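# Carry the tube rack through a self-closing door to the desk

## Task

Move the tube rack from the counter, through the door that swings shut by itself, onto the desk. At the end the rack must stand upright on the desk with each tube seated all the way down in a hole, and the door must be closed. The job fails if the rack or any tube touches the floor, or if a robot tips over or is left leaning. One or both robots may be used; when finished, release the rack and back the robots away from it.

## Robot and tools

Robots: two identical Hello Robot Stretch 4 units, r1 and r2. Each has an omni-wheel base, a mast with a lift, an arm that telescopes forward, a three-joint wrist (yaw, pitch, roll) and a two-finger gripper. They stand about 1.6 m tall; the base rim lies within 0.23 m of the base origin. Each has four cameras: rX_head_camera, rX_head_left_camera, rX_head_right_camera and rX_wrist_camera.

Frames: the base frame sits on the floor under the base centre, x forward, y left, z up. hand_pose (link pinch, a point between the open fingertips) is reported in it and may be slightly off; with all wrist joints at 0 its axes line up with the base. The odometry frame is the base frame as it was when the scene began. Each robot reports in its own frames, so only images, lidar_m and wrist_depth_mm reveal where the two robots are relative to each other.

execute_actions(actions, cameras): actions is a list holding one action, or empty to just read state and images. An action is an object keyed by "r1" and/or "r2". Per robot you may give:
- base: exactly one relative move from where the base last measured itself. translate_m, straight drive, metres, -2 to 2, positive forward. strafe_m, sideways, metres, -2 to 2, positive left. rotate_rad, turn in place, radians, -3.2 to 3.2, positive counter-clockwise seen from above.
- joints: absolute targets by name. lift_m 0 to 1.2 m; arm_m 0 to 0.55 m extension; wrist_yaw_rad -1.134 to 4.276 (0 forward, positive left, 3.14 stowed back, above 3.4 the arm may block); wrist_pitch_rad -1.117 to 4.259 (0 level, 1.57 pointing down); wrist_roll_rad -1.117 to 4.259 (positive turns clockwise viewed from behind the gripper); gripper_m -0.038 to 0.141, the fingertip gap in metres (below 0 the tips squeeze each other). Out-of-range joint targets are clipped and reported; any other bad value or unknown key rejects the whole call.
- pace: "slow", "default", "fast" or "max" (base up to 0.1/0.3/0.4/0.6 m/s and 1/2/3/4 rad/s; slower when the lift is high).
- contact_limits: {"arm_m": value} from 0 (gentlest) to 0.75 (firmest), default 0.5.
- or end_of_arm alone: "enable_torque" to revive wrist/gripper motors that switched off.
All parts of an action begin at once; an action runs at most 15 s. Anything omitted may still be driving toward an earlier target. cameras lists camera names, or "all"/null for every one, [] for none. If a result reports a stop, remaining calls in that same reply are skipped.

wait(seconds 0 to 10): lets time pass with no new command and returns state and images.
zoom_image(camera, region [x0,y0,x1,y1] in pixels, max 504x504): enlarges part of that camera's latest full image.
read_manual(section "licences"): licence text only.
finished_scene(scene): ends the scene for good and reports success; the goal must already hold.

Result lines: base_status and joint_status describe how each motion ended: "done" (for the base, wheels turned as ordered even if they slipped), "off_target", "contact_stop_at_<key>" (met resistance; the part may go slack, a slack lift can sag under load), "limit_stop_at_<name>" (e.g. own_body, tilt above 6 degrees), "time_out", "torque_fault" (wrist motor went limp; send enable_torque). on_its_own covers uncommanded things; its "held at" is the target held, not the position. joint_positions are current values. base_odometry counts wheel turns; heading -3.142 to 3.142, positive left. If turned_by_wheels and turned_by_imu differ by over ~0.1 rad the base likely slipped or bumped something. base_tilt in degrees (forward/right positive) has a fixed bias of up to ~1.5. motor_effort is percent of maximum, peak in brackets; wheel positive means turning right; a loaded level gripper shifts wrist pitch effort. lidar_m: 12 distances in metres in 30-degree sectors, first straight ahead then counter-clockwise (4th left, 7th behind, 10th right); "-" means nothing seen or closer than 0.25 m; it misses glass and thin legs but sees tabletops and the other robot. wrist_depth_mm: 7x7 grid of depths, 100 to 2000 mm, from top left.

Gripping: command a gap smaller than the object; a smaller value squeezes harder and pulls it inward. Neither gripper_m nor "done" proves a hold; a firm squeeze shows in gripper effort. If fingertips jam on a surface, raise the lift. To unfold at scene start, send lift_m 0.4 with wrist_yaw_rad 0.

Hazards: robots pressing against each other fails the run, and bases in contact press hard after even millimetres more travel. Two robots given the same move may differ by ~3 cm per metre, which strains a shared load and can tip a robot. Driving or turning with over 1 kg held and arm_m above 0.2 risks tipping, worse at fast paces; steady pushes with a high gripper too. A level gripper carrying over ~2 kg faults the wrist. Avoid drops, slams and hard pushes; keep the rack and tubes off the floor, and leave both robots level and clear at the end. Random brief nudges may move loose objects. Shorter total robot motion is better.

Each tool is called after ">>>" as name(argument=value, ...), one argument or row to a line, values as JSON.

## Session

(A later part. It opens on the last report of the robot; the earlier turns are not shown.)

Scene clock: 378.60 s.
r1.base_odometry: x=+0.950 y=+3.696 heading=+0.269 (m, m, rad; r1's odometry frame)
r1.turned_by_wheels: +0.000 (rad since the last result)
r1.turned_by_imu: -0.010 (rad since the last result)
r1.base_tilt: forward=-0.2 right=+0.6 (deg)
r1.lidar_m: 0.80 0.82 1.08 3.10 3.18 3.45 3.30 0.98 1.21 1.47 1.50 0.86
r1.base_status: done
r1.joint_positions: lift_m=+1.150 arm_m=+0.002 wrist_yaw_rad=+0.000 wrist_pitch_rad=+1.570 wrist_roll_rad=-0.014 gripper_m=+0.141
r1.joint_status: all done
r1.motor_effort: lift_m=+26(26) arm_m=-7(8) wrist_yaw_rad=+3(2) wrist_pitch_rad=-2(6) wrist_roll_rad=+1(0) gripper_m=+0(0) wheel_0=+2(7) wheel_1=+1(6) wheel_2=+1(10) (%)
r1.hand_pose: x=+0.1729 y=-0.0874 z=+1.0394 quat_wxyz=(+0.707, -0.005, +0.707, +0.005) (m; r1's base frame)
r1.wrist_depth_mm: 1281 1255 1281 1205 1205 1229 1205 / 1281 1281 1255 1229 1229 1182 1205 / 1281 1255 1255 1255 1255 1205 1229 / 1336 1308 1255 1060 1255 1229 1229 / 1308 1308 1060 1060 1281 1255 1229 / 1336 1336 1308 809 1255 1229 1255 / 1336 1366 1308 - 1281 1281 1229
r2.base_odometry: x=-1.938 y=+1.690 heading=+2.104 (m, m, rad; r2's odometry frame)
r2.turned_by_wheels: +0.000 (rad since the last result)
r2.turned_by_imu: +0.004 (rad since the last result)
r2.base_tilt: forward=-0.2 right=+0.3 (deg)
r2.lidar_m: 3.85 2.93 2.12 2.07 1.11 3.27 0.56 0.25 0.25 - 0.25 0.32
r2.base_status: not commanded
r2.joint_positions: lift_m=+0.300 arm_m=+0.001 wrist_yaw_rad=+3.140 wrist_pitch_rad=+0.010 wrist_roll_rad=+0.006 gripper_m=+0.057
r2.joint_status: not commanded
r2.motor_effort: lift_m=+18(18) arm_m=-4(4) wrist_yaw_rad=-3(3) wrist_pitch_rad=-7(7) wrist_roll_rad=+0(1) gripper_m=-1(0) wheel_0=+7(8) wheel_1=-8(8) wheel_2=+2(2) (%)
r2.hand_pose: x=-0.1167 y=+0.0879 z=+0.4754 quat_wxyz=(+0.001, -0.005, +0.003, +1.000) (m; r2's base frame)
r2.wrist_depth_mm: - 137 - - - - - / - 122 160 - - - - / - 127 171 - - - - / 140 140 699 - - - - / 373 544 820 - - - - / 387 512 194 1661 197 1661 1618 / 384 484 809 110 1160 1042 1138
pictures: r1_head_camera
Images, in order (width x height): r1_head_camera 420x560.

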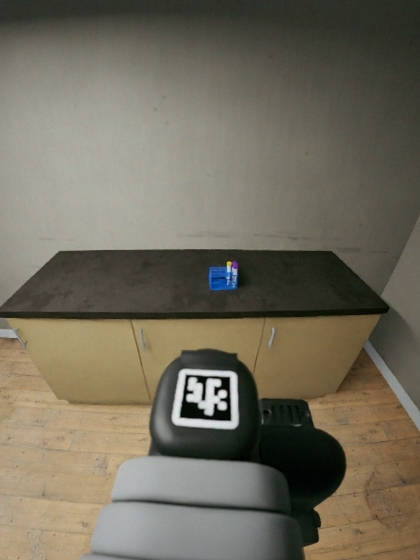

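>>> execute_actions(
  actions=[
    {"r1":{"base":{"translate_m":0.38},"joints":{"lift_m":1.2},"pace":"slow"}},
  ],
  cameras=[],
)

>>> execute_actions(
  actions=[
    {"r1":{"joints":{"arm_m":0.35},"pace":"slow"}},
  ],
  cameras=["r1_head_camera","r1_wrist_camera"],
)

Scene clock: 385.13 s.
r1.base_odometry: x=+1.316 y=+3.797 heading=+0.269 (m, m, rad; r1's odometry frame)
r1.turned_by_wheels: +0.000 (rad since the last result)
r1.turned_by_imu: -0.003 (rad since the last result)
r1.base_tilt: forward=-0.2 right=+0.6 (deg)
r1.lidar_m: 0.42 0.46 0.57 3.13 3.17 3.87 3.74 1.31 1.54 1.42 0.73 0.48
r1.base_status: done
r1.joint_positions: lift_m=+1.199 arm_m=+0.002 wrist_yaw_rad=+0.000 wrist_pitch_rad=+1.570 wrist_roll_rad=-0.014 gripper_m=+0.141
r1.joint_status: all done
joint sent to its limit — the command would take r1.lift_m past its upper limit, so that joint was sent only as far as its limit.
r1.motor_effort: lift_m=+26(29) arm_m=-7(7) wrist_yaw_rad=+4(5) wrist_pitch_rad=-1(0) wrist_roll_rad=+1(0) gripper_m=-1(1) wheel_0=+3(4) wheel_1=+3(4) wheel_2=-2(3) (%)
r1.hand_pose: x=+0.1729 y=-0.0874 z=+1.0882 quat_wxyz=(+0.707, -0.005, +0.707, +0.005) (m; r1's base frame)
r1.wrist_depth_mm: 530 597 647 707 778 831 904 / 768 854 976 1118 1308 1281 1229 / 1336 1336 1281 1308 1308 1229 1281 / 1336 1308 1308 1078 1281 1281 1281 / 1366 1366 1118 1118 1281 1308 1281 / 1366 1397 1366 809 1366 1281 1281 / 1366 1366 1397 - 1336 1336 1308
r2.base_odometry: x=-1.938 y=+1.690 heading=+2.104 (m, m, rad; r2's odometry frame)
r2.turned_by_wheels: +0.000 (rad since the last result)
r2.turned_by_imu: +0.002 (rad since the last result)
r2.base_tilt: forward=-0.1 right=+0.3 (deg)
r2.lidar_m: 3.84 2.92 2.13 2.06 1.12 3.27 0.54 0.25 0.25 - 0.25 0.33
r2.base_status: not commanded
r2.joint_positions: lift_m=+0.300 arm_m=+0.001 wrist_yaw_rad=+3.140 wrist_pitch_rad=+0.010 wrist_roll_rad=+0.006 gripper_m=+0.057
r2.joint_status: not commanded
r2.motor_effort: lift_m=+18(18) arm_m=-4(4) wrist_yaw_rad=+0(1) wrist_pitch_rad=-8(7) wrist_roll_rad=+0(1) gripper_m=-2(3) wheel_0=+7(7) wheel_1=-8(8) wheel_2=+2(2) (%)
r2.hand_pose: x=-0.1167 y=+0.0879 z=+0.4754 quat_wxyz=(+0.001, -0.005, +0.003, +1.000) (m; r2's base frame)
r2.wrist_depth_mm: - 137 - - - - - / - 122 161 - - - - / - 127 170 - - - - / 140 140 699 - - - - / 373 539 820 - - - - / 387 512 195 1708 198 1708 1618 / 384 484 820 110 1138 1060 1138
pictures: none
No camera images: the call's "cameras" was empty. Leave "cameras" out to get every camera's image.

Scene clock: 389.90 s.
r1.base_odometry: x=+1.316 y=+3.797 heading=+0.269 (m, m, rad; r1's odometry frame)
r1.turned_by_wheels: +0.000 (rad since the last result)
r1.turned_by_imu: -0.002 (rad since the last result)
r1.base_tilt: forward=-0.1 right=+0.6 (deg)
r1.lidar_m: 0.45 0.44 0.58 3.13 3.18 3.87 3.71 1.31 1.56 1.43 0.72 0.47
r1.base_status: not commanded
r1.joint_positions: lift_m=+1.199 arm_m=+0.349 wrist_yaw_rad=+0.000 wrist_pitch_rad=+1.570 wrist_roll_rad=-0.014 gripper_m=+0.141
r1.joint_status: all done
r1.motor_effort: lift_m=+26(26) arm_m=+8(10) wrist_yaw_rad=+3(2) wrist_pitch_rad=-1(1) wrist_roll_rad=-1(0) gripper_m=-1(2) wheel_0=+3(3) wheel_1=+3(3) wheel_2=-2(1) (%)
r1.hand_pose: x=+0.5197 y=-0.0874 z=+1.0882 quat_wxyz=(+0.707, -0.005, +0.707, +0.005) (m; r1's base frame)
r1.wrist_depth_mm: 410 404 362 322 389 387 382 / 413 407 357 324 394 389 389 / 418 407 404 404 397 392 392 / 418 413 410 404 397 394 397 / 421 418 413 404 404 394 1255 / 1397 1336 1308 1098 1281 1255 1255 / 1430 1366 1336 - 1336 1336 1308
r2.base_odometry: x=-1.938 y=+1.690 heading=+2.104 (m, m, rad; r2's odometry frame)
r2.turned_by_wheels: +0.000 (rad since the last result)
r2.turned_by_imu: +0.002 (rad since the last result)
r2.base_tilt: forward=-0.1 right=+0.3 (deg)
r2.lidar_m: 3.83 2.92 2.12 2.05 1.10 3.27 0.52 0.26 0.25 - 0.25 0.33
r2.base_status: not commanded
r2.joint_positions: lift_m=+0.300 arm_m=+0.001 wrist_yaw_rad=+3.140 wrist_pitch_rad=+0.010 wrist_roll_rad=+0.006 gripper_m=+0.057
r2.joint_status: not commanded
r2.motor_effort: lift_m=+18(18) arm_m=-4(4) wrist_yaw_rad=+0(1) wrist_pitch_rad=-8(8) wrist_roll_rad=+1(1) gripper_m=-4(1) wheel_0=+8(7) wheel_1=-8(8) wheel_2=+2(2) (%)
r2.hand_pose: x=-0.1167 y=+0.0879 z=+0.4754 quat_wxyz=(+0.001, -0.005, +0.003, +1.000) (m; r2's base frame)
r2.wrist_depth_mm: - 137 - - - - - / - 122 161 - - - - / - 127 171 - - - - / 139 140 699 - - - - / 373 539 820 - - - - / 387 512 194 1708 198 1661 1708 / 382 480 809 110 1138 1060 1118
pictures: r1_head_camera, r1_wrist_camera
Images, in order (width x height): r1_head_camera 420x560, r1_wrist_camera 616x392.

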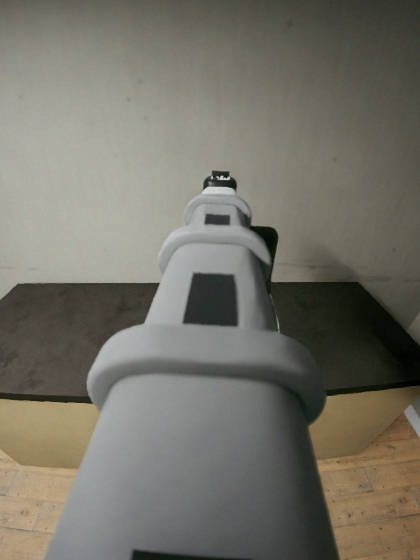

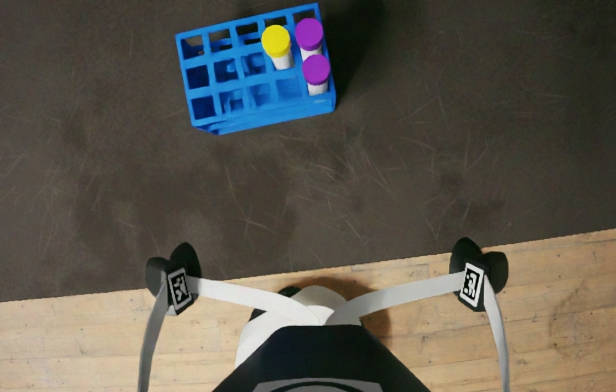

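>>> execute_actions(
  actions=[
    {"r1":{"base":{"strafe_m":0.05},"joints":{"arm_m":0.5,"wrist_roll_rad":-0.18},"pace":"slow"}},
  ],
  cameras=["r1_wrist_camera"],
)

Scene clock: 395.53 s.
r1.base_odometry: x=+1.303 y=+3.845 heading=+0.269 (m, m, rad; r1's odometry frame)
r1.turned_by_wheels: +0.000 (rad since the last result)
r1.turned_by_imu: -0.002 (rad since the last result)
r1.base_tilt: forward=-0.1 right=+0.6 (deg)
r1.lidar_m: 0.44 0.45 0.59 3.07 3.14 3.87 3.75 1.34 1.59 1.50 0.73 0.49
r1.base_status: done
r1.joint_positions: lift_m=+1.199 arm_m=+0.499 wrist_yaw_rad=+0.000 wrist_pitch_rad=+1.570 wrist_roll_rad=-0.180 gripper_m=+0.141
r1.joint_status: all done
r1.motor_effort: lift_m=+26(26) arm_m=+8(10) wrist_yaw_rad=+5(4) wrist_pitch_rad=+0(1) wrist_roll_rad=-1(2) gripper_m=+0(3) wheel_0=-3(6) wheel_1=+3(9) wheel_2=+0(2) (%)
r1.hand_pose: x=+0.6697 y=-0.0874 z=+1.0882 quat_wxyz=(+0.705, -0.064, +0.704, +0.063) (m; r1's base frame)
r1.wrist_depth_mm: 407 402 399 394 389 384 382 / 410 410 402 399 392 387 384 / 415 407 404 399 397 392 389 / 418 415 410 402 399 392 392 / 424 415 410 368 397 394 394 / 427 421 415 407 404 399 399 / 433 427 418 - 410 404 402
r2.base_odometry: x=-1.938 y=+1.690 heading=+2.104 (m, m, rad; r2's odometry frame)
r2.turned_by_wheels: +0.000 (rad since the last result)
r2.turned_by_imu: +0.002 (rad since the last result)
r2.base_tilt: forward=-0.1 right=+0.3 (deg)
r2.lidar_m: 3.85 2.90 2.14 2.05 1.10 3.27 0.53 0.26 0.25 - 0.25 0.32
r2.base_status: not commanded
r2.joint_positions: lift_m=+0.300 arm_m=+0.001 wrist_yaw_rad=+3.140 wrist_pitch_rad=+0.010 wrist_roll_rad=+0.006 gripper_m=+0.057
r2.joint_status: not commanded
r2.motor_effort: lift_m=+18(18) arm_m=-4(4) wrist_yaw_rad=+0(3) wrist_pitch_rad=-7(7) wrist_roll_rad=+1(1) gripper_m=-5(3) wheel_0=+7(7) wheel_1=-8(8) wheel_2=+2(2) (%)
r2.hand_pose: x=-0.1167 y=+0.0879 z=+0.4754 quat_wxyz=(+0.001, -0.005, +0.003, +1.000) (m; r2's base frame)
r2.wrist_depth_mm: - 138 - - - - - / - 122 161 - - - - / - 127 170 - - - - / 140 140 707 - - - - / 375 539 809 - - - - / 384 512 194 1661 197 1661 1618 / 384 484 798 110 1138 1060 1118
pictures: r1_wrist_camera
Images, in order (width x height): r1_wrist_camera 616x392.

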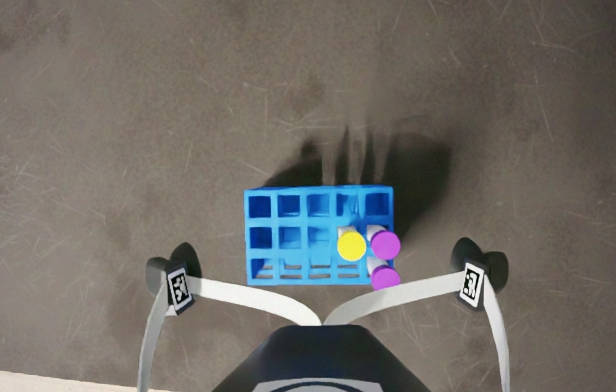

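>>> execute_actions(
  actions=[
    {"r1":{"joints":{"lift_m":1.11},"pace":"slow"}},
  ],
  cameras=["r1_wrist_camera","r1_head_right_camera"],
)

Scene clock: 399.73 s.
r1.base_odometry: x=+1.303 y=+3.845 heading=+0.269 (m, m, rad; r1's odometry frame)
r1.turned_by_wheels: +0.000 (rad since the last result)
r1.turned_by_imu: -0.002 (rad since the last result)
r1.base_tilt: forward=-0.2 right=+0.6 (deg)
r1.lidar_m: 0.43 0.45 0.57 3.07 3.15 3.87 3.70 1.33 1.58 1.49 0.71 0.47
r1.base_status: not commanded
r1.joint_positions: lift_m=+1.110 arm_m=+0.499 wrist_yaw_rad=+0.000 wrist_pitch_rad=+1.570 wrist_roll_rad=-0.180 gripper_m=+0.141
r1.joint_status: all done
r1.motor_effort: lift_m=+16(25) arm_m=+8(8) wrist_yaw_rad=+3(3) wrist_pitch_rad=-1(0) wrist_roll_rad=+0(0) gripper_m=+1(0) wheel_0=-3(3) wheel_1=+3(3) wheel_2=+0(0) (%)
r1.hand_pose: x=+0.6697 y=-0.0874 z=+1.0002 quat_wxyz=(+0.705, -0.064, +0.704, +0.063) (m; r1's base frame)
r1.wrist_depth_mm: 319 317 312 309 304 303 300 / 320 317 315 310 307 303 301 / 322 320 317 314 310 306 303 / 327 324 319 314 310 309 307 / 329 325 245 242 240 309 309 / 332 329 246 195 194 312 312 / 334 330 329 - 319 315 314
r2.base_odometry: x=-1.938 y=+1.690 heading=+2.104 (m, m, rad; r2's odometry frame)
r2.turned_by_wheels: +0.000 (rad since the last result)
r2.turned_by_imu: +0.002 (rad since the last result)
r2.base_tilt: forward=-0.3 right=+0.2 (deg)
r2.lidar_m: 3.86 2.93 2.14 2.08 1.11 3.24 0.55 0.25 0.25 - 0.25 0.32
r2.base_status: not commanded
r2.joint_positions: lift_m=+0.300 arm_m=+0.001 wrist_yaw_rad=+3.140 wrist_pitch_rad=+0.010 wrist_roll_rad=+0.006 gripper_m=+0.057
r2.joint_status: not commanded
r2.motor_effort: lift_m=+18(18) arm_m=-4(4) wrist_yaw_rad=-2(1) wrist_pitch_rad=-7(7) wrist_roll_rad=+0(1) gripper_m=-2(3) wheel_0=+7(7) wheel_1=-8(8) wheel_2=+2(2) (%)
r2.hand_pose: x=-0.1167 y=+0.0879 z=+0.4754 quat_wxyz=(+0.001, -0.005, +0.003, +1.000) (m; r2's base frame)
r2.wrist_depth_mm: - 138 - - - - - / - 122 161 - - - - / - 127 171 - - - - / 140 139 707 - - - - / 377 539 820 - - - - / 387 508 194 1756 198 1661 1618 / 384 484 809 110 1138 1060 1138
pictures: r1_head_right_camera, r1_wrist_camera
Images, in order (width x height): r1_head_right_camera 420x672, r1_wrist_camera 616x392.

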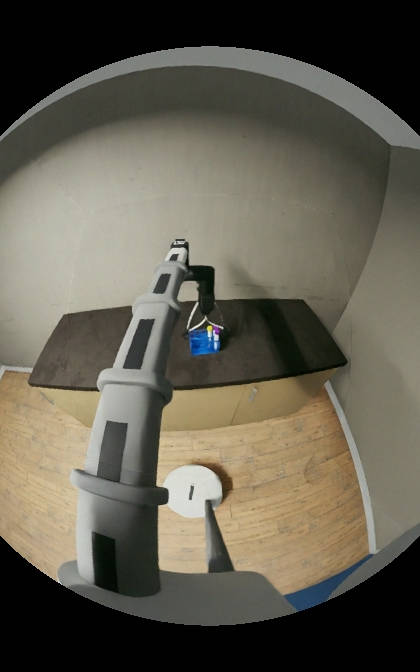

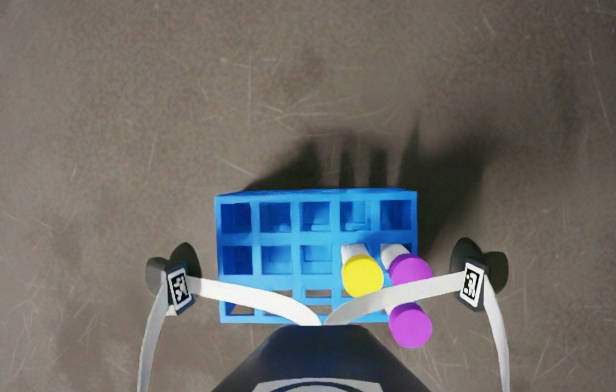

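>>> execute_actions(
  actions=[
    {"r1":{"joints":{"arm_m":0.517},"pace":"slow"}},
  ],
  cameras=[],
)

>>> execute_actions(
  actions=[
    {"r1":{"joints":{"lift_m":1.085},"pace":"slow"}},
  ],
  cameras=["r1_wrist_camera","r1_head_right_camera"],
)

Scene clock: 409.67 s.
r1.base_odometry: x=+1.303 y=+3.845 heading=+0.269 (m, m, rad; r1's odometry frame)
r1.turned_by_wheels: +0.000 (rad since the last result)
r1.turned_by_imu: -0.002 (rad since the last result)
r1.base_tilt: forward=-0.1 right=+0.6 (deg)
r1.lidar_m: 0.44 0.45 0.58 3.08 3.16 3.88 3.70 1.35 1.61 1.48 0.71 0.49
r1.base_status: not commanded
r1.joint_positions: lift_m=+1.110 arm_m=+0.516 wrist_yaw_rad=+0.000 wrist_pitch_rad=+1.570 wrist_roll_rad=-0.180 gripper_m=+0.141
r1.joint_status: all done
r1.motor_effort: lift_m=+16(16) arm_m=+8(6) wrist_yaw_rad=+2(4) wrist_pitch_rad=+0(1) wrist_roll_rad=-1(0) gripper_m=+0(2) wheel_0=-3(3) wheel_1=+3(3) wheel_2=+0(1) (%)
r1.hand_pose: x=+0.6867 y=-0.0874 z=+1.0002 quat_wxyz=(+0.705, -0.064, +0.704, +0.063) (m; r1's base frame)
r1.wrist_depth_mm: 319 315 310 307 304 301 300 / 320 319 314 309 307 304 301 / 322 322 319 314 309 307 303 / 327 322 319 317 312 307 307 / 327 324 251 277 274 310 310 / 334 329 247 195 194 314 309 / 334 329 329 - 197 315 312
r2.base_odometry: x=-1.938 y=+1.690 heading=+2.104 (m, m, rad; r2's odometry frame)
r2.turned_by_wheels: +0.000 (rad since the last result)
r2.turned_by_imu: +0.002 (rad since the last result)
r2.base_tilt: forward=-0.2 right=+0.4 (deg)
r2.lidar_m: 3.84 2.93 2.13 2.07 1.10 3.27 0.55 0.25 0.25 - 0.25 0.32
r2.base_status: not commanded
r2.joint_positions: lift_m=+0.300 arm_m=+0.001 wrist_yaw_rad=+3.140 wrist_pitch_rad=+0.010 wrist_roll_rad=+0.006 gripper_m=+0.057
r2.joint_status: not commanded
r2.motor_effort: lift_m=+18(18) arm_m=-4(4) wrist_yaw_rad=-2(1) wrist_pitch_rad=-7(8) wrist_roll_rad=+1(1) gripper_m=-2(4) wheel_0=+7(7) wheel_1=-8(9) wheel_2=+2(2) (%)
r2.hand_pose: x=-0.1167 y=+0.0879 z=+0.4754 quat_wxyz=(+0.001, -0.005, +0.003, +1.000) (m; r2's base frame)
r2.wrist_depth_mm: - 138 - - - - - / - 122 161 - - - - / - 127 171 - - - - / 139 140 707 - - - - / 373 544 820 - - - - / 387 517 194 1708 198 1661 1576 / 384 480 809 110 1138 1078 1138
pictures: none
No camera images: the call's "cameras" was empty. Leave "cameras" out to get every camera's image.

Scene clock: 410.67 s.
r1.base_odometry: x=+1.303 y=+3.845 heading=+0.269 (m, m, rad; r1's odometry frame)
r1.turned_by_wheels: +0.000 (rad since the last result)
r1.turned_by_imu: +0.000 (rad since the last result)
r1.base_tilt: forward=-0.1 right=+0.6 (deg)
r1.lidar_m: 0.43 0.45 0.56 3.08 3.13 3.86 3.68 1.32 1.60 1.48 0.71 0.47
r1.base_status: not commanded
r1.joint_positions: lift_m=+1.085 arm_m=+0.516 wrist_yaw_rad=+0.000 wrist_pitch_rad=+1.570 wrist_roll_rad=-0.180 gripper_m=+0.141
r1.joint_status: all done
r1.motor_effort: lift_m=+15(14) arm_m=+8(8) wrist_yaw_rad=+3(4) wrist_pitch_rad=-3(1) wrist_roll_rad=+0(1) gripper_m=-1(1) wheel_0=-2(2) wheel_1=+3(3) wheel_2=+0(0) (%)
r1.hand_pose: x=+0.6867 y=-0.0874 z=+0.9752 quat_wxyz=(+0.705, -0.064, +0.704, +0.063) (m; r1's base frame)
r1.wrist_depth_mm: 296 290 287 283 279 277 274 / 296 293 290 286 283 279 278 / 300 294 293 290 286 281 279 / 300 297 294 291 286 286 282 / 303 301 220 217 241 285 286 / 307 303 222 218 173 287 285 / 309 304 300 - 170 291 289
r2.base_odometry: x=-1.938 y=+1.690 heading=+2.104 (m, m, rad; r2's odometry frame)
r2.turned_by_wheels: +0.000 (rad since the last result)
r2.turned_by_imu: +0.000 (rad since the last result)
r2.base_tilt: forward=-0.3 right=+0.2 (deg)
r2.lidar_m: 3.85 2.95 2.12 2.07 1.11 3.26 0.56 0.25 0.25 - 0.25 0.32
r2.base_status: not commanded
r2.joint_positions: lift_m=+0.300 arm_m=+0.001 wrist_yaw_rad=+3.140 wrist_pitch_rad=+0.010 wrist_roll_rad=+0.006 gripper_m=+0.057
r2.joint_status: not commanded
r2.motor_effort: lift_m=+18(18) arm_m=-4(4) wrist_yaw_rad=-2(3) wrist_pitch_rad=-7(7) wrist_roll_rad=+1(0) gripper_m=-2(1) wheel_0=+7(8) wheel_1=-8(8) wheel_2=+2(2) (%)
r2.hand_pose: x=-0.1167 y=+0.0879 z=+0.4754 quat_wxyz=(+0.001, -0.005, +0.003, +1.000) (m; r2's base frame)
r2.wrist_depth_mm: - 138 - - - - - / - 122 160 - - - - / - 127 171 - - - - / 140 140 699 - - - - / 370 544 820 - - - - / 387 512 195 1708 197 1576 1661 / 384 484 809 110 1160 1098 1138
pictures: r1_head_right_camera, r1_wrist_camera
Images, in order (width x height): r1_head_right_camera 420x672, r1_wrist_camera 616x392.

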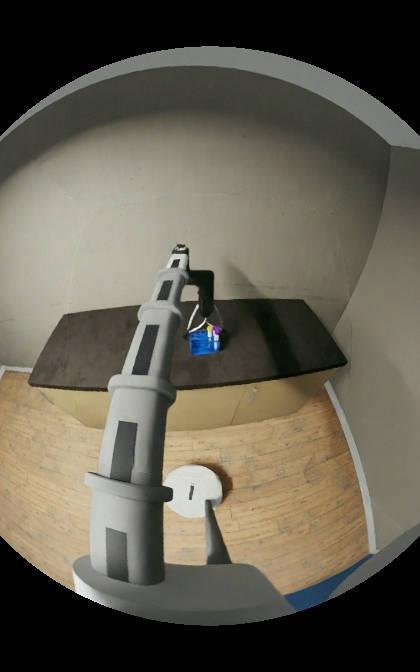

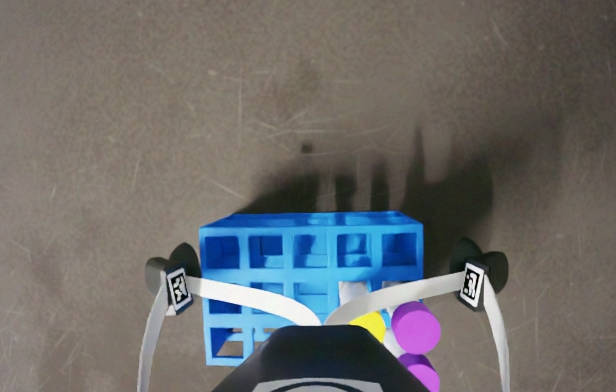

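>>> execute_actions(
  actions=[
    {"r1":{"joints":{"arm_m":0.53},"pace":"slow"}},
  ],
  cameras=[],
)

>>> execute_actions(
  actions=[
    {"r1":{"joints":{"lift_m":1.06},"pace":"slow"}},
  ],
  cameras=["r1_wrist_camera","r1_head_right_camera"],
)

Scene clock: 414.43 s.
r1.base_odometry: x=+1.303 y=+3.845 heading=+0.269 (m, m, rad; r1's odometry frame)
r1.turned_by_wheels: +0.000 (rad since the last result)
r1.turned_by_imu: -0.002 (rad since the last result)
r1.base_tilt: forward=-0.2 right=+0.7 (deg)
r1.lidar_m: 0.43 0.45 0.58 3.09 3.16 3.88 3.70 1.36 1.59 1.49 0.72 0.48
r1.base_status: not commanded
r1.joint_positions: lift_m=+1.085 arm_m=+0.529 wrist_yaw_rad=+0.000 wrist_pitch_rad=+1.570 wrist_roll_rad=-0.180 gripper_m=+0.141
r1.joint_status: all done
r1.motor_effort: lift_m=+15(15) arm_m=+8(10) wrist_yaw_rad=+2(3) wrist_pitch_rad=+0(2) wrist_roll_rad=+0(0) gripper_m=-1(2) wheel_0=-2(2) wheel_1=+3(3) wheel_2=+0(1) (%)
r1.hand_pose: x=+0.6997 y=-0.0874 z=+0.9752 quat_wxyz=(+0.705, -0.064, +0.704, +0.063) (m; r1's base frame)
r1.wrist_depth_mm: 293 290 287 285 281 278 274 / 297 294 289 286 282 279 277 / 300 294 290 287 285 282 279 / 300 297 294 291 286 286 282 / 303 300 250 254 251 287 286 / 307 303 221 216 195 289 287 / 309 304 255 - 170 293 289
r2.base_odometry: x=-1.938 y=+1.690 heading=+2.104 (m, m, rad; r2's odometry frame)
r2.turned_by_wheels: +0.000 (rad since the last result)
r2.turned_by_imu: +0.001 (rad since the last result)
r2.base_tilt: forward=-0.3 right=+0.4 (deg)
r2.lidar_m: 3.85 2.92 2.13 2.06 1.10 3.24 0.55 0.25 0.25 - 0.25 0.31
r2.base_status: not commanded
r2.joint_positions: lift_m=+0.300 arm_m=+0.001 wrist_yaw_rad=+3.140 wrist_pitch_rad=+0.010 wrist_roll_rad=+0.006 gripper_m=+0.057
r2.joint_status: not commanded
r2.motor_effort: lift_m=+18(18) arm_m=-4(4) wrist_yaw_rad=+0(3) wrist_pitch_rad=-7(7) wrist_roll_rad=+1(1) gripper_m=-4(5) wheel_0=+7(7) wheel_1=-8(8) wheel_2=+2(2) (%)
r2.hand_pose: x=-0.1167 y=+0.0879 z=+0.4754 quat_wxyz=(+0.001, -0.005, +0.003, +1.000) (m; r2's base frame)
r2.wrist_depth_mm: - 138 - - - - - / - 122 161 - - - - / - 127 171 - - - - / 140 140 707 - - - - / 370 539 809 - - - - / 387 512 194 1661 198 1661 1618 / 384 477 820 110 1138 1078 1138
pictures: none
No camera images: the call's "cameras" was empty. Leave "cameras" out to get every camera's image.

Scene clock: 415.43 s.
r1.base_odometry: x=+1.303 y=+3.845 heading=+0.269 (m, m, rad; r1's odometry frame)
r1.turned_by_wheels: +0.000 (rad since the last result)
r1.turned_by_imu: +0.000 (rad since the last result)
r1.base_tilt: forward=-0.1 right=+0.6 (deg)
r1.lidar_m: 0.43 0.44 0.59 3.08 3.15 3.90 3.68 1.36 1.61 1.48 0.72 0.49
r1.base_status: not commanded
r1.joint_positions: lift_m=+1.061 arm_m=+0.529 wrist_yaw_rad=+0.000 wrist_pitch_rad=+1.570 wrist_roll_rad=-0.180 gripper_m=+0.141
r1.joint_status: all done
r1.motor_effort: lift_m=+14(16) arm_m=+8(8) wrist_yaw_rad=+4(3) wrist_pitch_rad=+0(2) wrist_roll_rad=+0(2) gripper_m=-1(2) wheel_0=-2(2) wheel_1=+3(3) wheel_2=+0(0) (%)
r1.hand_pose: x=+0.6997 y=-0.0874 z=+0.9503 quat_wxyz=(+0.705, -0.064, +0.704, +0.063) (m; r1's base frame)
r1.wrist_depth_mm: 270 265 264 262 257 254 252 / 271 268 266 263 259 257 255 / 273 271 266 263 262 259 256 / 276 273 271 265 265 262 257 / 278 276 232 264 228 260 262 / 279 278 202 193 191 264 264 / 282 278 232 - 166 266 265
r2.base_odometry: x=-1.938 y=+1.690 heading=+2.104 (m, m, rad; r2's odometry frame)
r2.turned_by_wheels: +0.000 (rad since the last result)
r2.turned_by_imu: +0.000 (rad since the last result)
r2.base_tilt: forward=-0.2 right=+0.3 (deg)
r2.lidar_m: 3.85 2.92 2.13 2.07 1.08 3.25 0.55 0.26 0.25 - 0.25 0.29
r2.base_status: not commanded
r2.joint_positions: lift_m=+0.300 arm_m=+0.001 wrist_yaw_rad=+3.140 wrist_pitch_rad=+0.010 wrist_roll_rad=+0.006 gripper_m=+0.057
r2.joint_status: not commanded
r2.motor_effort: lift_m=+18(18) arm_m=-4(4) wrist_yaw_rad=+0(1) wrist_pitch_rad=-7(7) wrist_roll_rad=+0(1) gripper_m=-2(8) wheel_0=+7(7) wheel_1=-8(8) wheel_2=+2(2) (%)
r2.hand_pose: x=-0.1167 y=+0.0879 z=+0.4754 quat_wxyz=(+0.001, -0.005, +0.003, +1.000) (m; r2's base frame)
r2.wrist_depth_mm: - 138 - - - - - / - 122 161 - - - - / - 127 170 - - - - / 140 140 691 - - - - / 373 544 831 - - - - / 389 508 195 1708 198 1661 1661 / 387 480 798 110 1160 1098 1138
pictures: r1_head_right_camera, r1_wrist_camera
Images, in order (width x height): r1_head_right_camera 420x672, r1_wrist_camera 616x392.

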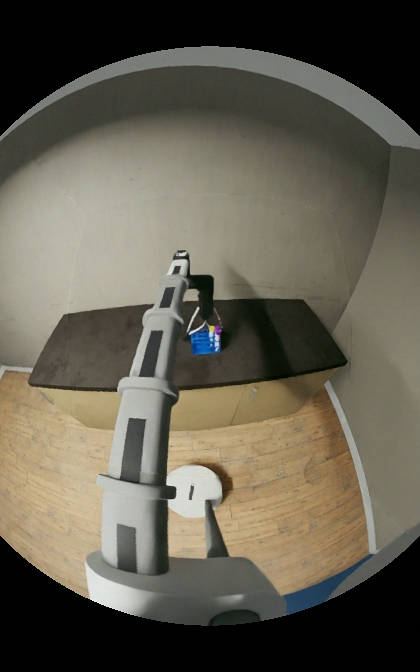

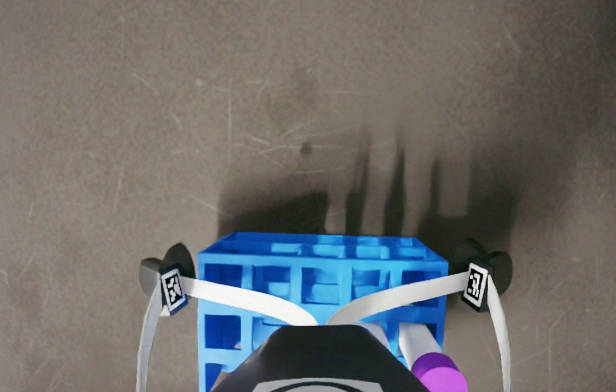

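>>> execute_actions(
  actions=[
    {"r1":{"joints":{"lift_m":1.04},"pace":"slow"}},
  ],
  cameras=["r1_wrist_camera","r1_head_right_camera"],
)

Scene clock: 417.63 s.
r1.base_odometry: x=+1.303 y=+3.845 heading=+0.269 (m, m, rad; r1's odometry frame)
r1.turned_by_wheels: +0.000 (rad since the last result)
r1.turned_by_imu: -0.001 (rad since the last result)
r1.base_tilt: forward=-0.2 right=+0.7 (deg)
r1.lidar_m: 0.43 0.45 0.57 3.08 3.14 3.88 3.70 1.34 1.58 1.47 0.73 0.48
r1.base_status: not commanded
r1.joint_positions: lift_m=+1.041 arm_m=+0.529 wrist_yaw_rad=+0.000 wrist_pitch_rad=+1.570 wrist_roll_rad=-0.180 gripper_m=+0.141
r1.joint_status: all done
r1.motor_effort: lift_m=+10(14) arm_m=+7(8) wrist_yaw_rad=+3(6) wrist_pitch_rad=+0(10) wrist_roll_rad=+0(1) gripper_m=-1(3) wheel_0=-1(3) wheel_1=+1(3) wheel_2=+2(3) (%)
r1.hand_pose: x=+0.6999 y=-0.0874 z=+0.9306 quat_wxyz=(+0.705, -0.064, +0.704, +0.063) (m; r1's base frame)
r1.wrist_depth_mm: 252 250 246 244 241 238 235 / 253 251 248 246 242 241 239 / 257 253 251 246 245 242 240 / 257 255 251 249 246 244 242 / 259 258 250 213 246 244 244 / 264 259 179 177 174 190 246 / 265 263 190 - 166 249 247
r2.base_odometry: x=-1.938 y=+1.690 heading=+2.104 (m, m, rad; r2's odometry frame)
r2.turned_by_wheels: +0.000 (rad since the last result)
r2.turned_by_imu: +0.001 (rad since the last result)
r2.base_tilt: forward=-0.2 right=+0.3 (deg)
r2.lidar_m: 3.84 2.92 2.12 2.05 1.10 3.26 0.54 0.26 0.25 - 0.25 0.31
r2.base_status: not commanded
r2.joint_positions: lift_m=+0.300 arm_m=+0.001 wrist_yaw_rad=+3.140 wrist_pitch_rad=+0.010 wrist_roll_rad=+0.006 gripper_m=+0.057
r2.joint_status: not commanded
r2.motor_effort: lift_m=+18(18) arm_m=-4(4) wrist_yaw_rad=-1(2) wrist_pitch_rad=-7(8) wrist_roll_rad=+1(1) gripper_m=-2(2) wheel_0=+7(8) wheel_1=-8(8) wheel_2=+2(1) (%)
r2.hand_pose: x=-0.1167 y=+0.0879 z=+0.4754 quat_wxyz=(+0.001, -0.005, +0.003, +1.000) (m; r2's base frame)
r2.wrist_depth_mm: - 138 - - - - - / - 122 161 - - - - / - 127 171 - - - - / 139 140 699 - - - - / 373 544 820 - - - - / 387 508 194 1661 198 1661 1661 / 387 480 809 110 1138 1060 1118
pictures: r1_head_right_camera, r1_wrist_camera
Images, in order (width x height): r1_head_right_camera 420x672, r1_wrist_camera 616x392.

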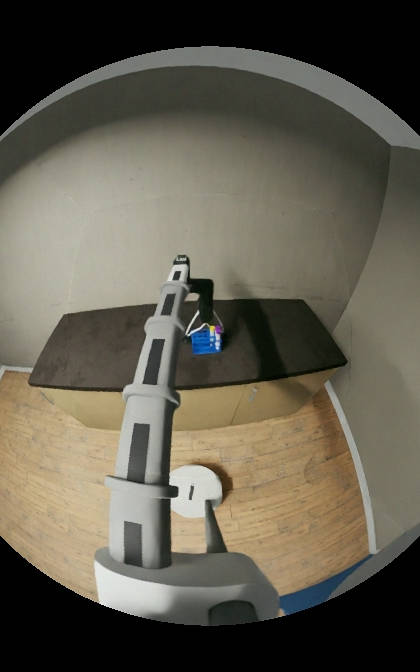

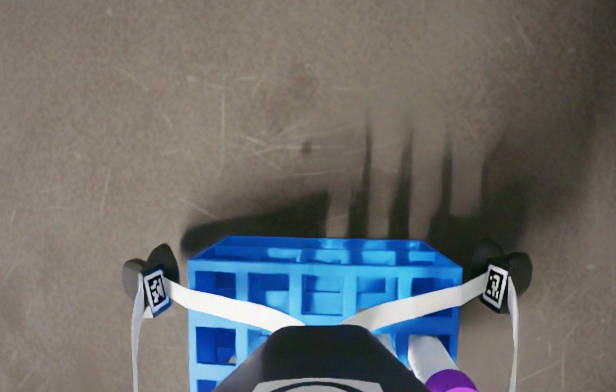

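>>> execute_actions(
  actions=[
    {"r1":{"joints":{"lift_m":1.048},"pace":"slow"}},
  ],
  cameras=[],
)

>>> execute_actions(
  actions=[
    {"r1":{"joints":{"gripper_m":0.07},"pace":"slow"}},
  ],
  cameras=["r1_wrist_camera"],
)

>>> execute_actions(
  actions=[
    {"r1":{"joints":{"lift_m":1.08},"pace":"slow"}},
  ],
  cameras=["r1_wrist_camera","r1_head_right_camera"],
)

Scene clock: 420.13 s.
r1.base_odometry: x=+1.303 y=+3.845 heading=+0.269 (m, m, rad; r1's odometry frame)
r1.turned_by_wheels: +0.000 (rad since the last result)
r1.turned_by_imu: -0.001 (rad since the last result)
r1.base_tilt: forward=-0.2 right=+0.6 (deg)
r1.lidar_m: 0.44 0.45 0.56 3.09 3.12 3.87 3.70 1.34 1.59 1.47 0.73 0.49
r1.base_status: not commanded
r1.joint_positions: lift_m=+1.048 arm_m=+0.529 wrist_yaw_rad=+0.000 wrist_pitch_rad=+1.570 wrist_roll_rad=-0.180 gripper_m=+0.141
r1.joint_status: all done
r1.motor_effort: lift_m=+23(22) arm_m=+8(8) wrist_yaw_rad=+5(3) wrist_pitch_rad=+0(0) wrist_roll_rad=+1(0) gripper_m=-1(2) wheel_0=-1(1) wheel_1=+1(0) wheel_2=+2(3) (%)
r1.hand_pose: x=+0.6998 y=-0.0874 z=+0.9375 quat_wxyz=(+0.705, -0.064, +0.704, +0.063) (m; r1's base frame)
r1.wrist_depth_mm: 257 254 253 249 248 243 243 / 260 256 255 251 248 245 245 / 262 260 256 253 250 249 245 / 265 260 257 253 252 250 249 / 267 263 255 253 241 250 248 / 266 266 185 182 180 198 251 / 270 268 200 - 164 255 252
r2.base_odometry: x=-1.938 y=+1.690 heading=+2.104 (m, m, rad; r2's odometry frame)
r2.turned_by_wheels: +0.000 (rad since the last result)
r2.turned_by_imu: +0.001 (rad since the last result)
r2.base_tilt: forward=-0.1 right=+0.3 (deg)
r2.lidar_m: 3.84 2.91 2.13 2.06 1.12 3.27 0.55 0.25 0.25 - 0.25 0.33
r2.base_status: not commanded
r2.joint_positions: lift_m=+0.300 arm_m=+0.001 wrist_yaw_rad=+3.140 wrist_pitch_rad=+0.010 wrist_roll_rad=+0.006 gripper_m=+0.057
r2.joint_status: not commanded
r2.motor_effort: lift_m=+18(18) arm_m=-4(4) wrist_yaw_rad=+0(3) wrist_pitch_rad=-6(8) wrist_roll_rad=+1(0) gripper_m=-4(4) wheel_0=+7(7) wheel_1=-8(8) wheel_2=+2(2) (%)
r2.hand_pose: x=-0.1167 y=+0.0879 z=+0.4754 quat_wxyz=(+0.001, -0.005, +0.003, +1.000) (m; r2's base frame)
r2.wrist_depth_mm: - 138 - - - - - / - 122 161 - - - - / - 127 170 - - - - / 140 140 707 - - - - / 373 549 820 - - - - / 384 512 195 1661 198 1618 1661 / 384 488 809 110 1182 1078 1118
pictures: none
No camera images: the call's "cameras" was empty. Leave "cameras" out to get every camera's image.

Scene clock: 423.67 s.
r1.base_odometry: x=+1.303 y=+3.845 heading=+0.269 (m, m, rad; r1's odometry frame)
r1.turned_by_wheels: +0.000 (rad since the last result)
r1.turned_by_imu: -0.001 (rad since the last result)
r1.base_tilt: forward=-0.1 right=+0.7 (deg)
r1.lidar_m: 0.43 0.43 0.58 3.09 3.16 3.88 3.69 1.35 1.60 1.47 0.74 0.50
r1.base_status: not commanded
r1.joint_positions: lift_m=+1.048 arm_m=+0.529 wrist_yaw_rad=+0.000 wrist_pitch_rad=+1.570 wrist_roll_rad=-0.180 gripper_m=+0.071
r1.joint_status: all done
r1.motor_effort: lift_m=+22(23) arm_m=+7(8) wrist_yaw_rad=+4(4) wrist_pitch_rad=-1(1) wrist_roll_rad=-1(0) gripper_m=-27(25) wheel_0=-1(1) wheel_1=+1(1) wheel_2=+3(2) (%)
r1.hand_pose: x=+0.6998 y=-0.0874 z=+0.9376 quat_wxyz=(+0.705, -0.064, +0.704, +0.063) (m; r1's base frame)
r1.wrist_depth_mm: 254 253 249 247 245 241 240 / 257 255 252 249 246 244 241 / 259 257 255 251 250 245 244 / 262 258 255 253 250 248 245 / 264 262 224 213 241 249 249 / 268 187 183 178 174 178 249 / 268 265 184 - 150 253 -
r2.base_odometry: x=-1.938 y=+1.690 heading=+2.104 (m, m, rad; r2's odometry frame)
r2.turned_by_wheels: +0.000 (rad since the last result)
r2.turned_by_imu: +0.001 (rad since the last result)
r2.base_tilt: forward=-0.2 right=+0.5 (deg)
r2.lidar_m: 3.84 2.93 2.15 2.07 1.12 3.26 0.53 0.25 0.25 - 0.25 0.33
r2.base_status: not commanded
r2.joint_positions: lift_m=+0.300 arm_m=+0.001 wrist_yaw_rad=+3.140 wrist_pitch_rad=+0.010 wrist_roll_rad=+0.006 gripper_m=+0.057
r2.joint_status: not commanded
r2.motor_effort: lift_m=+18(18) arm_m=-4(4) wrist_yaw_rad=-1(2) wrist_pitch_rad=-7(6) wrist_roll_rad=+1(1) gripper_m=-3(5) wheel_0=+7(7) wheel_1=-8(8) wheel_2=+2(2) (%)
r2.hand_pose: x=-0.1167 y=+0.0879 z=+0.4754 quat_wxyz=(+0.001, -0.005, +0.003, +1.000) (m; r2's base frame)
r2.wrist_depth_mm: - 138 - - - - - / - 122 162 - - - - / - 127 171 - - - - / 140 140 699 - - - - / 373 544 831 - - - - / 387 512 195 1618 197 1618 1618 / 384 484 809 110 1182 1098 1118
pictures: r1_wrist_camera
Images, in order (width x height): r1_wrist_camera 616x392.

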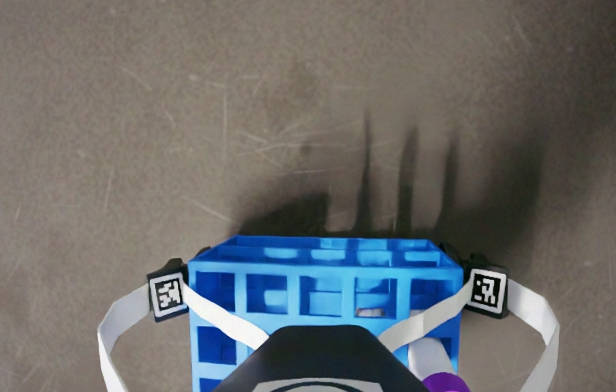

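Scene clock: 424.77 s.
r1.base_odometry: x=+1.303 y=+3.845 heading=+0.269 (m, m, rad; r1's odometry frame)
r1.turned_by_wheels: +0.000 (rad since the last result)
r1.turned_by_imu: +0.000 (rad since the last result)
r1.base_tilt: forward=-0.1 right=+0.6 (deg)
r1.lidar_m: 0.43 0.46 0.58 3.07 3.13 3.88 3.69 1.33 1.59 1.48 0.72 0.47
r1.base_status: not commanded
r1.joint_positions: lift_m=+1.080 arm_m=+0.529 wrist_yaw_rad=+0.000 wrist_pitch_rad=+1.570 wrist_roll_rad=-0.180 gripper_m=+0.071
r1.joint_status: all done
r1.motor_effort: lift_m=+27(29) arm_m=+7(7) wrist_yaw_rad=+4(4) wrist_pitch_rad=-1(1) wrist_roll_rad=-1(1) gripper_m=-26(26) wheel_0=-1(1) wheel_1=+1(0) wheel_2=+3(2) (%)
r1.hand_pose: x=+0.6998 y=-0.0874 z=+0.9693 quat_wxyz=(+0.705, -0.064, +0.704, +0.063) (m; r1's base frame)
r1.wrist_depth_mm: 289 283 281 277 273 273 268 / 290 287 282 279 278 273 272 / 294 289 286 282 279 276 273 / 296 291 287 285 281 279 276 / 297 294 224 213 241 279 278 / 298 188 183 178 174 177 279 / 303 298 184 - 150 285 -
r2.base_odometry: x=-1.938 y=+1.690 heading=+2.104 (m, m, rad; r2's odometry frame)
r2.turned_by_wheels: +0.000 (rad since the last result)
r2.turned_by_imu: +0.000 (rad since the last result)
r2.base_tilt: forward=-0.2 right=+0.3 (deg)
r2.lidar_m: 3.84 2.93 2.13 2.06 1.10 3.27 0.58 0.26 0.25 - 0.25 0.32
r2.base_status: not commanded
r2.joint_positions: lift_m=+0.300 arm_m=+0.001 wrist_yaw_rad=+3.140 wrist_pitch_rad=+0.010 wrist_roll_rad=+0.006 gripper_m=+0.057
r2.joint_status: not commanded
r2.motor_effort: lift_m=+18(18) arm_m=-4(4) wrist_yaw_rad=-1(0) wrist_pitch_rad=-7(8) wrist_roll_rad=+1(1) gripper_m=-6(1) wheel_0=+7(7) wheel_1=-8(8) wheel_2=+1(2) (%)
r2.hand_pose: x=-0.1167 y=+0.0879 z=+0.4754 quat_wxyz=(+0.001, -0.005, +0.003, +1.000) (m; r2's base frame)
r2.wrist_depth_mm: - 138 - - - - - / - 122 160 - - - - / - 126 171 - - - - / 139 140 699 - - - - / 370 544 820 - - - - / 384 512 195 1661 197 1661 1661 / 384 484 809 110 1160 1060 1118
pictures: r1_head_right_camera, r1_wrist_camera
Images, in order (width x height): r1_head_right_camera 420x672, r1_wrist_camera 616x392.

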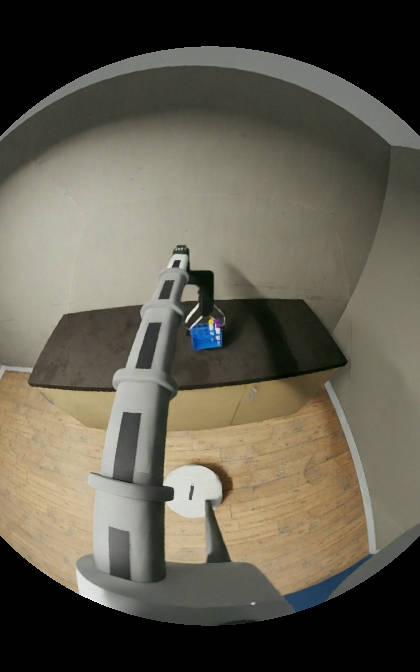

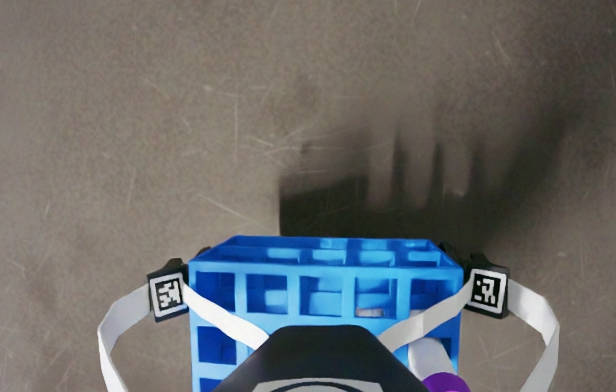

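>>> execute_actions(
  actions=[
    {"r1":{"joints":{"lift_m":1.12},"pace":"slow"}},
  ],
  cameras=[],
)

>>> execute_actions(
  actions=[
    {"r1":{"joints":{"arm_m":0.03},"pace":"slow"}},
  ],
  cameras=["r1_wrist_camera"],
)

>>> execute_actions(
  actions=[
    {"r1":{"base":{"translate_m":-2.0}}},
  ],
  cameras=["r1_wrist_camera","r1_head_right_camera"],
)

Scene clock: 429.07 s.
r1.base_odometry: x=+1.303 y=+3.845 heading=+0.269 (m, m, rad; r1's odometry frame)
r1.turned_by_wheels: +0.000 (rad since the last result)
r1.turned_by_imu: -0.002 (rad since the last result)
r1.base_tilt: forward=-0.1 right=+0.6 (deg)
r1.lidar_m: 0.43 0.45 0.55 3.08 3.15 3.88 3.69 1.35 1.59 1.47 0.74 0.46
r1.base_status: not commanded
r1.joint_positions: lift_m=+1.120 arm_m=+0.529 wrist_yaw_rad=+0.000 wrist_pitch_rad=+1.570 wrist_roll_rad=-0.180 gripper_m=+0.071
r1.joint_status: all done
r1.motor_effort: lift_m=+27(28) arm_m=+7(7) wrist_yaw_rad=+3(5) wrist_pitch_rad=-1(0) wrist_roll_rad=+1(0) gripper_m=-27(24) wheel_0=-1(1) wheel_1=+1(1) wheel_2=+3(2) (%)
r1.hand_pose: x=+0.6998 y=-0.0874 z=+1.0093 quat_wxyz=(+0.705, -0.064, +0.704, +0.063) (m; r1's base frame)
r1.wrist_depth_mm: 327 324 320 319 314 310 306 / 330 327 325 319 315 312 309 / 332 329 327 324 319 315 310 / 334 332 329 324 320 317 315 / 338 336 223 213 240 319 317 / 343 187 183 177 174 178 319 / 343 342 185 - 150 327 320
r2.base_odometry: x=-1.938 y=+1.690 heading=+2.104 (m, m, rad; r2's odometry frame)
r2.turned_by_wheels: +0.000 (rad since the last result)
r2.turned_by_imu: +0.002 (rad since the last result)
r2.base_tilt: forward=-0.2 right=+0.3 (deg)
r2.lidar_m: 3.85 2.92 2.15 2.06 1.12 3.28 0.54 0.26 0.25 - 0.25 0.31
r2.base_status: not commanded
r2.joint_positions: lift_m=+0.300 arm_m=+0.001 wrist_yaw_rad=+3.140 wrist_pitch_rad=+0.010 wrist_roll_rad=+0.006 gripper_m=+0.057
r2.joint_status: not commanded
r2.motor_effort: lift_m=+18(18) arm_m=-4(4) wrist_yaw_rad=-2(2) wrist_pitch_rad=-7(7) wrist_roll_rad=+0(1) gripper_m=-3(7) wheel_0=+7(7) wheel_1=-8(8) wheel_2=+2(2) (%)
r2.hand_pose: x=-0.1167 y=+0.0879 z=+0.4754 quat_wxyz=(+0.001, -0.005, +0.003, +1.000) (m; r2's base frame)
r2.wrist_depth_mm: - 138 - - - - - / - 122 161 - - - - / - 127 171 - - - - / 140 140 707 - - - - / 375 539 820 - - - - / 387 512 194 1661 197 1661 1618 / 387 488 809 110 1138 1078 1138
pictures: none
No camera images: the call's "cameras" was empty. Leave "cameras" out to get every camera's image.

Scene clock: 435.33 s.
r1.base_odometry: x=+1.303 y=+3.845 heading=+0.269 (m, m, rad; r1's odometry frame)
r1.turned_by_wheels: +0.000 (rad since the last result)
r1.turned_by_imu: -0.003 (rad since the last result)
r1.base_tilt: forward=-0.1 right=+0.7 (deg)
r1.lidar_m: 0.42 0.43 0.57 3.08 3.14 3.87 3.68 1.34 1.61 1.48 0.72 0.49
r1.base_status: not commanded
r1.joint_positions: lift_m=+1.120 arm_m=+0.031 wrist_yaw_rad=+0.000 wrist_pitch_rad=+1.570 wrist_roll_rad=-0.180 gripper_m=+0.071
r1.joint_status: all done
r1.motor_effort: lift_m=+27(27) arm_m=-8(11) wrist_yaw_rad=+4(2) wrist_pitch_rad=-2(2) wrist_roll_rad=-1(0) gripper_m=-27(27) wheel_0=-1(1) wheel_1=+0(1) wheel_2=+3(2) (%)
r1.hand_pose: x=+0.2026 y=-0.0874 z=+1.0093 quat_wxyz=(+0.705, -0.064, +0.704, +0.063) (m; r1's base frame)
r1.wrist_depth_mm: 627 634 627 627 609 569 554 / 1025 991 1008 960 960 891 842 / 1281 1255 1255 1229 1205 1182 1205 / 1281 1255 1229 1118 1255 1205 1205 / 1281 1281 222 213 240 1205 1229 / 1281 187 183 178 174 177 1205 / 1308 1281 185 - 150 1229 1205
r2.base_odometry: x=-1.938 y=+1.690 heading=+2.104 (m, m, rad; r2's odometry frame)
r2.turned_by_wheels: +0.000 (rad since the last result)
r2.turned_by_imu: +0.002 (rad since the last result)
r2.base_tilt: forward=-0.3 right=+0.4 (deg)
r2.lidar_m: 3.85 2.93 2.13 2.05 1.12 3.27 0.53 0.26 0.25 - 0.25 0.32
r2.base_status: not commanded
r2.joint_positions: lift_m=+0.300 arm_m=+0.001 wrist_yaw_rad=+3.140 wrist_pitch_rad=+0.010 wrist_roll_rad=+0.006 gripper_m=+0.057
r2.joint_status: not commanded
r2.motor_effort: lift_m=+18(18) arm_m=-4(4) wrist_yaw_rad=-2(2) wrist_pitch_rad=-7(7) wrist_roll_rad=+1(1) gripper_m=-2(4) wheel_0=+7(8) wheel_1=-8(8) wheel_2=+2(2) (%)
r2.hand_pose: x=-0.1167 y=+0.0879 z=+0.4754 quat_wxyz=(+0.001, -0.005, +0.003, +1.000) (m; r2's base frame)
r2.wrist_depth_mm: - 138 - - - - - / - 122 161 - - - - / - 127 171 - - - - / 140 139 699 - - - - / 373 544 820 - - - - / 384 512 195 1708 197 1618 1661 / 384 484 820 110 1118 1060 1118
pictures: r1_wrist_camera
Images, in order (width x height): r1_wrist_camera 616x392.

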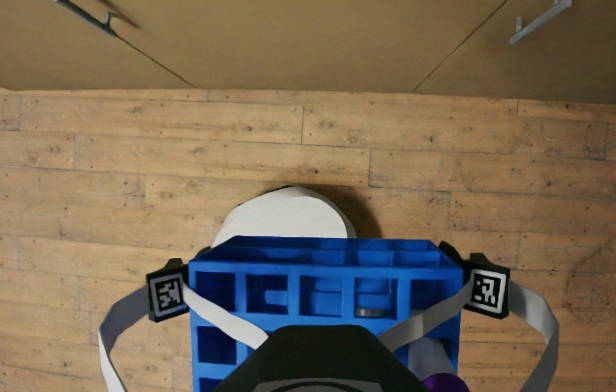

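Scene clock: 443.47 s.
r1.base_odometry: x=-0.625 y=+3.314 heading=+0.269 (m, m, rad; r1's odometry frame)
r1.turned_by_wheels: +0.000 (rad since the last result)
r1.turned_by_imu: +0.002 (rad since the last result)
r1.base_tilt: forward=-0.2 right=+0.7 (deg)
r1.lidar_m: 2.42 2.47 3.11 2.92 2.52 1.73 1.64 1.67 1.76 1.70 0.79 0.91
r1.base_status: done
r1.joint_positions: lift_m=+1.120 arm_m=+0.031 wrist_yaw_rad=+0.000 wrist_pitch_rad=+1.570 wrist_roll_rad=-0.180 gripper_m=+0.071
r1.joint_status: not commanded
r1.motor_effort: lift_m=+27(27) arm_m=-8(8) wrist_yaw_rad=+2(3) wrist_pitch_rad=+0(1) wrist_roll_rad=+1(0) gripper_m=-25(25) wheel_0=-1(7) wheel_1=-3(7) wheel_2=-2(11) (%)
r1.hand_pose: x=+0.2025 y=-0.0874 z=+1.0093 quat_wxyz=(+0.705, -0.064, +0.704, +0.063) (m; r1's base frame)
r1.wrist_depth_mm: 1255 1229 1205 1229 1205 1182 991 / 1229 1229 1229 1182 1205 1205 1025 / 1229 1281 1229 1205 1205 1205 991 / 1308 1281 1255 1098 1229 1229 1229 / 1255 1255 223 214 242 1182 1205 / 1308 188 182 178 174 177 1205 / 1308 1281 185 - 150 1255 1205
r2.base_odometry: x=-1.938 y=+1.690 heading=+2.104 (m, m, rad; r2's odometry frame)
r2.turned_by_wheels: +0.000 (rad since the last result)
r2.turned_by_imu: +0.003 (rad since the last result)
r2.base_tilt: forward=-0.3 right=+0.3 (deg)
r2.lidar_m: 0.79 0.74 2.12 2.07 1.11 3.26 0.54 0.25 0.25 - 0.25 0.33
r2.base_status: not commanded
r2.joint_positions: lift_m=+0.300 arm_m=+0.001 wrist_yaw_rad=+3.140 wrist_pitch_rad=+0.010 wrist_roll_rad=+0.006 gripper_m=+0.057
r2.joint_status: not commanded
r2.motor_effort: lift_m=+18(18) arm_m=-4(4) wrist_yaw_rad=-3(2) wrist_pitch_rad=-7(7) wrist_roll_rad=+1(1) gripper_m=-4(6) wheel_0=+7(8) wheel_1=-8(8) wheel_2=+1(2) (%)
r2.hand_pose: x=-0.1167 y=+0.0879 z=+0.4754 quat_wxyz=(+0.001, -0.005, +0.003, +1.000) (m; r2's base frame)
r2.wrist_depth_mm: - 138 - - - - - / - 122 161 - - - - / - 127 170 - - - - / 140 139 699 - - - - / 375 544 820 - - - - / 384 517 194 1661 197 1661 1618 / 387 480 798 110 1118 1060 1118
pictures: r1_head_right_camera, r1_wrist_camera
Images, in order (width x height): r1_head_right_camera 420x672, r1_wrist_camera 616x392.

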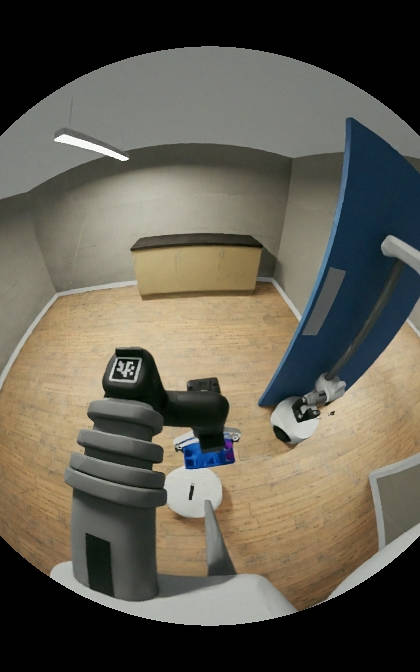

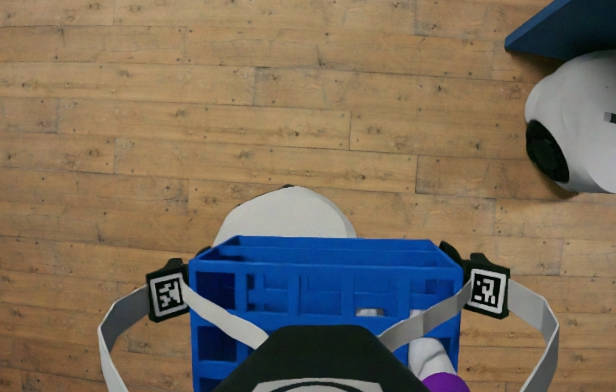

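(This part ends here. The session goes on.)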